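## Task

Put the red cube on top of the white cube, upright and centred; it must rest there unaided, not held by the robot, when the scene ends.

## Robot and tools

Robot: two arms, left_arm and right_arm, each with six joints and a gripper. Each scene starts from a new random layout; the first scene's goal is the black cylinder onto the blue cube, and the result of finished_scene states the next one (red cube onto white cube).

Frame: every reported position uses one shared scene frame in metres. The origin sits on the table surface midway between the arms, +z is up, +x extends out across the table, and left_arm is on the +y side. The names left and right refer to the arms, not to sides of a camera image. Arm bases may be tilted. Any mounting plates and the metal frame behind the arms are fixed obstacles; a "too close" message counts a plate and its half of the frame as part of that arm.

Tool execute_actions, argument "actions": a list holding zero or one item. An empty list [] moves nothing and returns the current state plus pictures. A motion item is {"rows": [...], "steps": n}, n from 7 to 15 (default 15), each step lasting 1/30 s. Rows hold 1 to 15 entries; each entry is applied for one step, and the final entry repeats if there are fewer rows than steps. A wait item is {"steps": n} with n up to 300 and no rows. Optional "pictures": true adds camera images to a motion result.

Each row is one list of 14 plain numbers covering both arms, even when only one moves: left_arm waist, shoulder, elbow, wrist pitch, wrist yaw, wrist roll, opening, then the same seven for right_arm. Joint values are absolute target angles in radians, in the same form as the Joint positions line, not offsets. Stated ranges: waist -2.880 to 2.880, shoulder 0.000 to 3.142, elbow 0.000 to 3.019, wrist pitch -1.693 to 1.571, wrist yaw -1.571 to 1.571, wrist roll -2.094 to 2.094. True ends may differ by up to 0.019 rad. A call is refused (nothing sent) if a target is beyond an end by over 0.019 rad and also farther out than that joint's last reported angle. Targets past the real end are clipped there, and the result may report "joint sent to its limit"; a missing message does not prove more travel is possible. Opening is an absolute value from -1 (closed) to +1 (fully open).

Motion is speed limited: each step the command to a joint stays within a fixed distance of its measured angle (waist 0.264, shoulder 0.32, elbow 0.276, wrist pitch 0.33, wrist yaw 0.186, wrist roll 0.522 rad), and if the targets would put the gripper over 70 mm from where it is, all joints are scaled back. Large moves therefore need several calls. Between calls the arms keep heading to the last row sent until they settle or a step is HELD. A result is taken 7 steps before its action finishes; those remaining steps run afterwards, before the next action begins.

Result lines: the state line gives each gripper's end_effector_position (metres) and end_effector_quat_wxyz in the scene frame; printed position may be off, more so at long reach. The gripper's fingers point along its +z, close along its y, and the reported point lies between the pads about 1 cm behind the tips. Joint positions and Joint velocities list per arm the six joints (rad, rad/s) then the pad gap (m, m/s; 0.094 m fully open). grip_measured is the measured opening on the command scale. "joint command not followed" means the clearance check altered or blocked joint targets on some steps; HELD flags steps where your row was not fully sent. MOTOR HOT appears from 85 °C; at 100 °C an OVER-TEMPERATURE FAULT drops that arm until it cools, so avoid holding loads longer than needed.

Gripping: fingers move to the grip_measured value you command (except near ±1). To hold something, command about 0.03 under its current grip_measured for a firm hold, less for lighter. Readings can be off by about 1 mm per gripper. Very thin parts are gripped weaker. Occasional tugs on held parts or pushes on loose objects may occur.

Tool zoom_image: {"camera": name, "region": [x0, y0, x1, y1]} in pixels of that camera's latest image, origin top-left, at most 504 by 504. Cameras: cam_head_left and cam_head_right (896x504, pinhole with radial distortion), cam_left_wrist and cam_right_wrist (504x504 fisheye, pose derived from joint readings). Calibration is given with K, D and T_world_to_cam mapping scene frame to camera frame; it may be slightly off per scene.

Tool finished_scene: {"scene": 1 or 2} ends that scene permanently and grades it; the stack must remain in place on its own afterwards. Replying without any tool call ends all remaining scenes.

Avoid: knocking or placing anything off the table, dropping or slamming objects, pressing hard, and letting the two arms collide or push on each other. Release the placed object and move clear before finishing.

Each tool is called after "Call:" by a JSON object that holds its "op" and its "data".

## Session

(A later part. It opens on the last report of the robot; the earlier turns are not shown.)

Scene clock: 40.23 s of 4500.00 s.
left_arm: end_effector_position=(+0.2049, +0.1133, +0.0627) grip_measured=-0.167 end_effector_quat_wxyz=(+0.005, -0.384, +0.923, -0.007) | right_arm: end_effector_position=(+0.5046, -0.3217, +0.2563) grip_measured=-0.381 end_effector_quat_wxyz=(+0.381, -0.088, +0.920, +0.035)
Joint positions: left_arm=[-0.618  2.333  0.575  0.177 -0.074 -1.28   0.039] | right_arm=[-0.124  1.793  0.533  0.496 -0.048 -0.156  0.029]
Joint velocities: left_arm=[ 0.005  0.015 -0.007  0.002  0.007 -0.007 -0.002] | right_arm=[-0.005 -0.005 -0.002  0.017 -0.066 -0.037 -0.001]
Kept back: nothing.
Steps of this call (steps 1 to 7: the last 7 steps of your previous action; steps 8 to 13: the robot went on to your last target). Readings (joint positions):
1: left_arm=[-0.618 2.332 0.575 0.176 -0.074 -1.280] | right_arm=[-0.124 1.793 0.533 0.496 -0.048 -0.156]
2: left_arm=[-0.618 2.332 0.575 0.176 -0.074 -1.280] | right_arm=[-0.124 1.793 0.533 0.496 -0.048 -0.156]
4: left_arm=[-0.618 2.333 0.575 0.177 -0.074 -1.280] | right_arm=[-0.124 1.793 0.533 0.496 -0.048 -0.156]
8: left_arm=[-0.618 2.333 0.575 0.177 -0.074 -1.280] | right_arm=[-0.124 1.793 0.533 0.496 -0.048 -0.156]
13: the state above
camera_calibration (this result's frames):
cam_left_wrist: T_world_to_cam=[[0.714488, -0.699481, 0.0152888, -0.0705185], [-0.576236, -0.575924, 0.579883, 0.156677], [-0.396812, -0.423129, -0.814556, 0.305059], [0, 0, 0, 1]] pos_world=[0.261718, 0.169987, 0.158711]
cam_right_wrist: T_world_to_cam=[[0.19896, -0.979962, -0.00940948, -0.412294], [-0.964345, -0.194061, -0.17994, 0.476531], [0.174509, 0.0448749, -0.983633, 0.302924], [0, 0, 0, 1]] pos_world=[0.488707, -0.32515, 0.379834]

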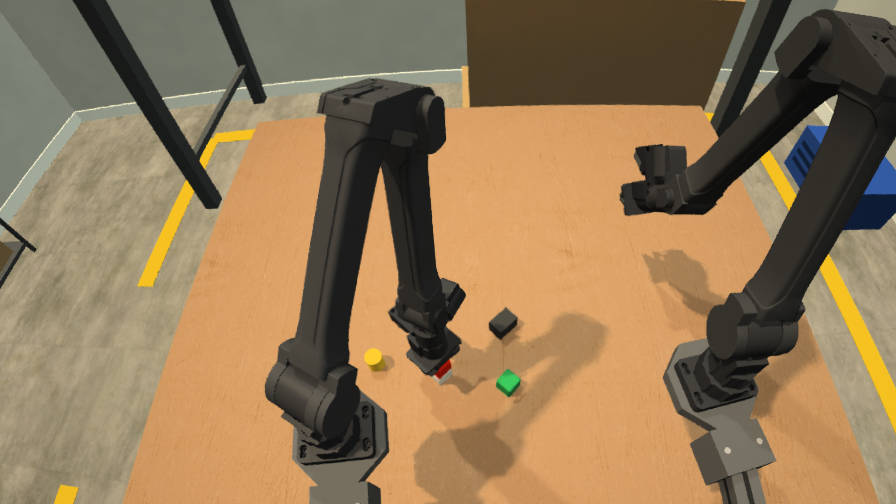

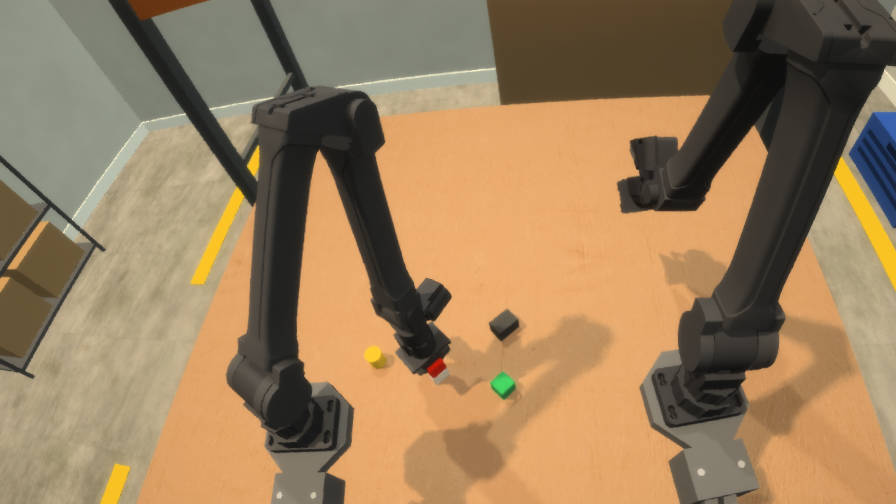

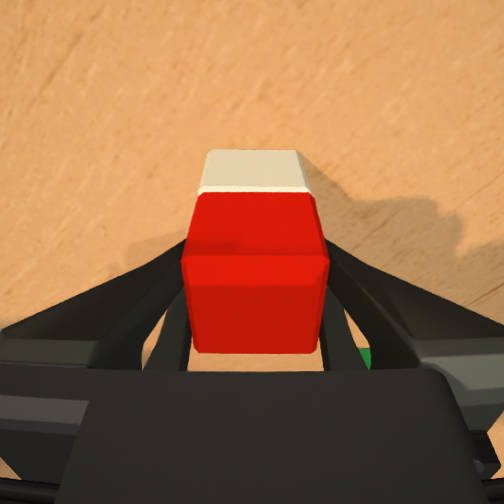

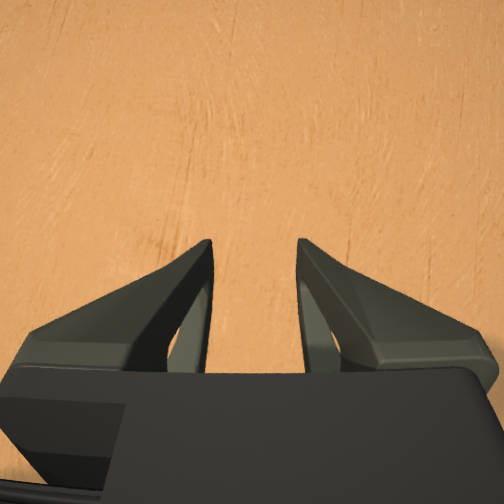

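Contact reached. Relax the joints and open the gripper.

Call:
{"op": "execute_actions", "data": {"actions": [{"rows": [[-0.621,2.344,0.574,0.186,-0.073,-1.278,-0.205,-0.124,1.793,0.533,0.496,-0.048,-0.156,-0.381],[-0.619,2.337,0.574,0.179,-0.074,-1.280,-0.200,-0.124,1.793,0.533,0.496,-0.048,-0.156,-0.381],[-0.619,2.335,0.574,0.178,-0.074,-1.280,-0.185,-0.124,1.793,0.533,0.496,-0.048,-0.156,-0.381],[-0.619,2.335,0.574,0.178,-0.074,-1.280,-0.170,-0.124,1.793,0.533,0.496,-0.048,-0.156,-0.381],[-0.619,2.335,0.574,0.178,-0.074,-1.280,-0.150,-0.124,1.793,0.533,0.496,-0.048,-0.156,-0.381],[-0.619,2.335,0.574,0.178,-0.074,-1.280,-0.110,-0.124,1.793,0.533,0.496,-0.048,-0.156,-0.381],[-0.619,2.335,0.574,0.178,-0.074,-1.280,-0.050,-0.124,1.793,0.533,0.496,-0.048,-0.156,-0.381],[-0.619,2.335,0.574,0.178,-0.074,-1.280,0.030,-0.124,1.793,0.533,0.496,-0.048,-0.156,-0.381],[-0.619,2.335,0.574,0.178,-0.074,-1.280,0.130,-0.124,1.793,0.533,0.496,-0.048,-0.156,-0.381],[-0.619,2.335,0.574,0.178,-0.074,-1.280,0.240,-0.124,1.793,0.533,0.496,-0.048,-0.156,-0.381],[-0.619,2.335,0.574,0.178,-0.074,-1.280,0.350,-0.124,1.793,0.533,0.496,-0.048,-0.156,-0.381],[-0.619,2.335,0.574,0.178,-0.074,-1.280,0.450,-0.124,1.793,0.533,0.496,-0.048,-0.156,-0.381],[-0.619,2.335,0.574,0.178,-0.074,-1.280,0.550,-0.124,1.793,0.533,0.496,-0.048,-0.156,-0.381],[-0.619,2.330,0.574,0.176,-0.074,-1.280,0.600,-0.124,1.793,0.533,0.496,-0.048,-0.156,-0.381],[-0.619,2.325,0.572,0.172,-0.074,-1.280,0.600,-0.124,1.793,0.533,0.496,-0.048,-0.156,-0.381]], "steps": 15}]}}

Call:
{"op": "execute_actions", "data": {"actions": [{"rows": [[-0.619,2.320,0.569,0.167,-0.074,-1.280,0.600,-0.124,1.793,0.533,0.496,-0.048,-0.156,-0.381],[-0.619,2.312,0.566,0.162,-0.074,-1.280,0.600,-0.124,1.793,0.533,0.496,-0.048,-0.156,-0.381],[-0.620,2.300,0.563,0.155,-0.074,-1.280,0.600,-0.124,1.793,0.533,0.496,-0.048,-0.156,-0.381],[-0.621,2.285,0.559,0.146,-0.074,-1.280,0.600,-0.124,1.793,0.533,0.496,-0.048,-0.156,-0.381],[-0.622,2.267,0.554,0.135,-0.074,-1.280,0.600,-0.124,1.793,0.533,0.496,-0.048,-0.156,-0.381],[-0.624,2.247,0.548,0.122,-0.074,-1.280,0.600,-0.124,1.793,0.533,0.496,-0.048,-0.156,-0.381],[-0.626,2.226,0.541,0.108,-0.074,-1.280,0.600,-0.124,1.793,0.533,0.496,-0.048,-0.156,-0.381],[-0.628,2.205,0.534,0.094,-0.074,-1.280,0.600,-0.124,1.793,0.533,0.496,-0.048,-0.156,-0.381],[-0.630,2.184,0.528,0.080,-0.074,-1.280,0.600,-0.124,1.793,0.533,0.496,-0.048,-0.156,-0.381],[-0.632,2.165,0.522,0.067,-0.074,-1.280,0.600,-0.124,1.793,0.533,0.496,-0.048,-0.156,-0.381],[-0.634,2.148,0.517,0.055,-0.074,-1.280,0.600,-0.124,1.793,0.533,0.496,-0.048,-0.156,-0.381],[-0.635,2.134,0.513,0.045,-0.074,-1.280,0.600,-0.124,1.793,0.533,0.496,-0.048,-0.156,-0.381],[-0.636,2.124,0.510,0.038,-0.074,-1.280,0.600,-0.124,1.793,0.533,0.496,-0.048,-0.156,-0.381],[-0.637,2.118,0.508,0.033,-0.074,-1.280,0.600,-0.124,1.793,0.533,0.496,-0.048,-0.156,-0.381],[-0.637,2.115,0.507,0.030,-0.074,-1.280,0.600,-0.124,1.793,0.533,0.496,-0.048,-0.156,-0.381]], "steps": 15}]}}

Call:
{"op": "execute_actions", "data": {"actions": [{"steps": 16}], "pictures": true}}

Scene clock: 42.00 s of 4500.00 s.
left_arm: end_effector_position=(+0.2049, +0.1133, +0.0627) grip_measured=-0.006 end_effector_quat_wxyz=(+0.005, -0.384, +0.923, -0.007) | right_arm: end_effector_position=(+0.5046, -0.3217, +0.2563) grip_measured=-0.381 end_effector_quat_wxyz=(+0.381, -0.088, +0.920, +0.035)
Joint positions: left_arm=[-0.618  2.333  0.575  0.177 -0.074 -1.28   0.047] | right_arm=[-0.124  1.793  0.533  0.496 -0.048 -0.156  0.029]
Joint velocities: left_arm=[-0.005  0.005  0.002  0.007  0.007  0.037  0.07 ] | right_arm=[-0.015 -0.005 -0.017 -0.007 -0.007 -0.139 -0.001]
Steps of this call (steps 1 to 15: the robot went on to your last target; steps 16 to 45: nothing new was sent; steps 46 to 53: the first 8 steps of this action). Readings (joint positions):
46: left_arm=[-0.618 2.333 0.575 0.177 -0.074 -1.280] | right_arm=[-0.124 1.793 0.533 0.496 -0.048 -0.156]
47: left_arm=[-0.618 2.333 0.575 0.177 -0.074 -1.280] | right_arm=[-0.124 1.793 0.533 0.496 -0.048 -0.156]
49: left_arm=[-0.618 2.333 0.575 0.177 -0.074 -1.280] | right_arm=[-0.124 1.793 0.533 0.496 -0.048 -0.156]
53: the state above

Scene clock: 42.50 s of 4500.00 s.
left_arm: end_effector_position=(+0.2046, +0.1145, +0.0758) grip_measured=+0.598 end_effector_quat_wxyz=(+0.002, -0.384, +0.923, -0.003) | right_arm: end_effector_position=(+0.5046, -0.3217, +0.2563) grip_measured=-0.381 end_effector_quat_wxyz=(+0.381, -0.088, +0.920, +0.035)
Joint positions: left_arm=[-0.618  2.282  0.561  0.131 -0.074 -1.28   0.075] | right_arm=[-0.124  1.793  0.533  0.496 -0.048 -0.156  0.029]
Joint velocities: left_arm=[-0.005 -0.601 -0.198 -0.393 -0.007 -0.022 -0.001] | right_arm=[ 0.005 -0.005 -0.007  0.007 -0.022 -0.022 -0.   ]
Steps of this call (steps 1 to 7: the last 7 steps of your previous action; steps 8 to 15: the first 8 steps of this action). Readings (joint positions):
8: left_arm=[-0.618 2.333 0.575 0.177 -0.074 -1.280] | right_arm=[-0.124 1.793 0.533 0.496 -0.048 -0.156]
9: left_arm=[-0.618 2.333 0.575 0.177 -0.074 -1.280] | right_arm=[-0.124 1.793 0.533 0.496 -0.048 -0.156]
11: left_arm=[-0.618 2.329 0.575 0.170 -0.074 -1.280] | right_arm=[-0.124 1.793 0.533 0.496 -0.048 -0.156]
15: the state above

Scene clock: 43.03 s of 4500.00 s.
left_arm: end_effector_position=(+0.2106, +0.1116, +0.1174) grip_measured=+0.598 end_effector_quat_wxyz=(+0.012, -0.380, +0.925, -0.014) | right_arm: end_effector_position=(+0.5046, -0.3217, +0.2563) grip_measured=-0.381 end_effector_quat_wxyz=(+0.381, -0.088, +0.920, +0.035)
Joint positions: left_arm=[-0.628  2.118  0.514  0.043 -0.074 -1.28   0.075] | right_arm=[-0.124  1.793  0.533  0.496 -0.048 -0.156  0.029]
Joint velocities: left_arm=[-0.024  0.005  0.007 -0.017 -0.037 -0.095  0.001] | right_arm=[ 0.005 -0.015 -0.012 -0.002  0.051 -0.007 -0.   ]
Kept back: nothing.
Steps of this call (steps 1 to 7: the last 7 steps of your previous action; steps 8 to 16: the robot went on to your last target). Readings (joint positions):
1: left_arm=[-0.618 2.260 0.554 0.118 -0.074 -1.280] | right_arm=[-0.124 1.793 0.533 0.496 -0.048 -0.156]
2: left_arm=[-0.619 2.235 0.546 0.105 -0.074 -1.280] | right_arm=[-0.124 1.793 0.533 0.496 -0.048 -0.156]
4: left_arm=[-0.620 2.186 0.532 0.080 -0.074 -1.280] | right_arm=[-0.124 1.793 0.533 0.496 -0.048 -0.156]
8: left_arm=[-0.627 2.123 0.517 0.050 -0.074 -1.280] | right_arm=[-0.124 1.793 0.533 0.496 -0.048 -0.156]
16: the state above
camera_calibration (this result's frames):
cam_left_wrist: T_world_to_cam=[[0.707559, -0.705842, 0.0338671, -0.076612], [-0.591462, -0.565314, 0.574972, 0.129897], [-0.386694, -0.426858, -0.817472, 0.349798], [0, 0, 0, 1]] pos_world=[0.266301, 0.168671, 0.213858]
cam_right_wrist: T_world_to_cam=[[0.19896, -0.979962, -0.00940948, -0.412294], [-0.964345, -0.194061, -0.17994, 0.476531], [0.174509, 0.0448749, -0.983633, 0.302924], [0, 0, 0, 1]] pos_world=[0.488707, -0.32515, 0.379834]

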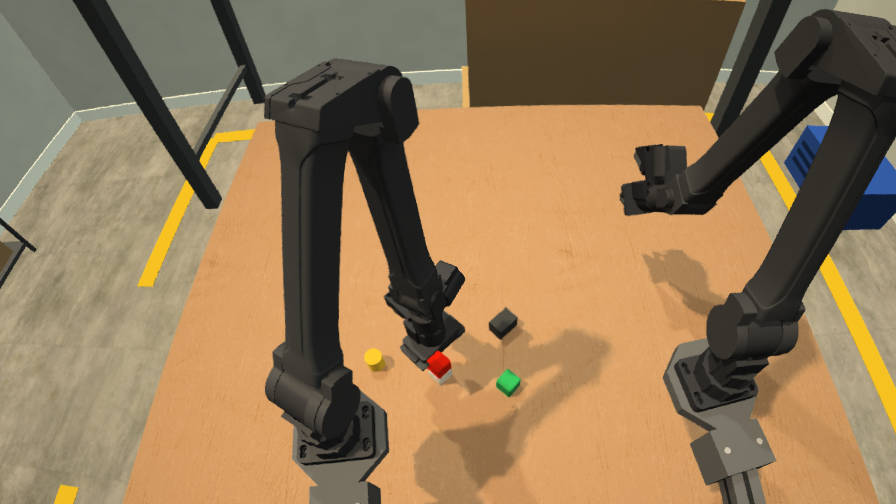

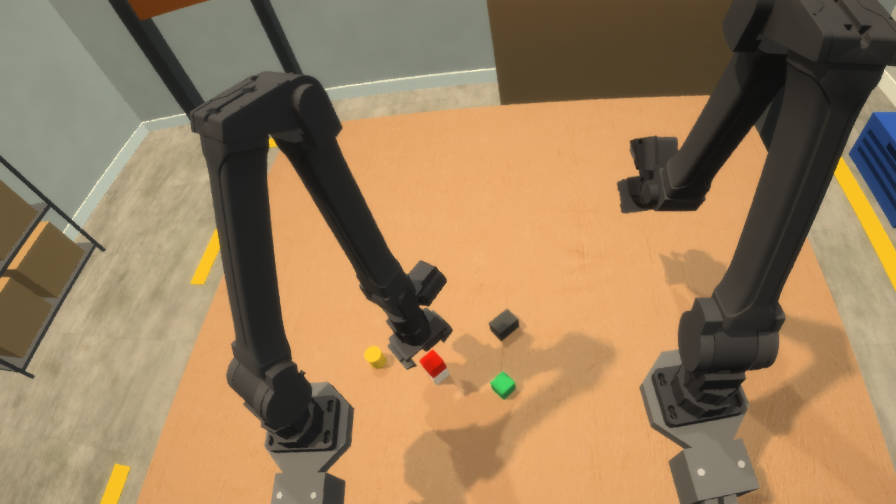

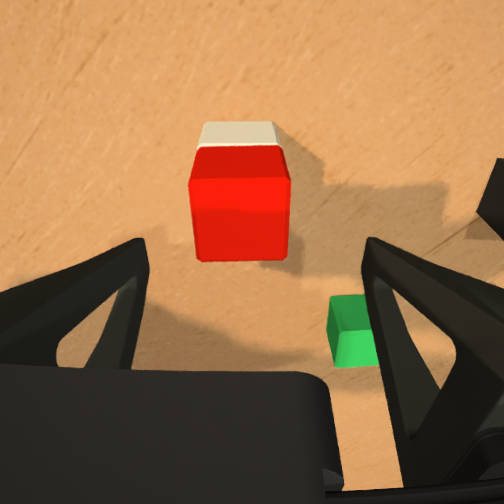

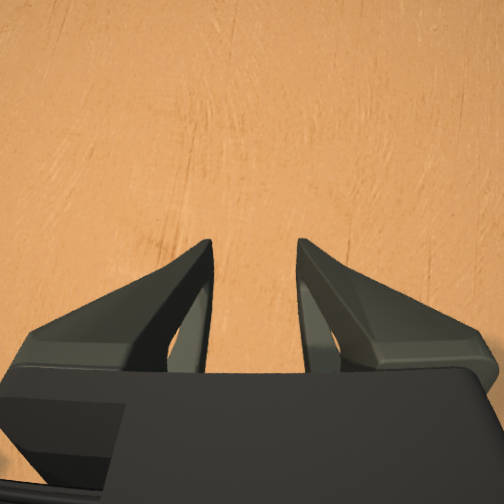

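The red cube is stacked and centred on the white cube, and the gripper is clear of it.

Call:
{"op": "finished_scene", "data": {"scene": 2}}

The scene is finished: the task was done.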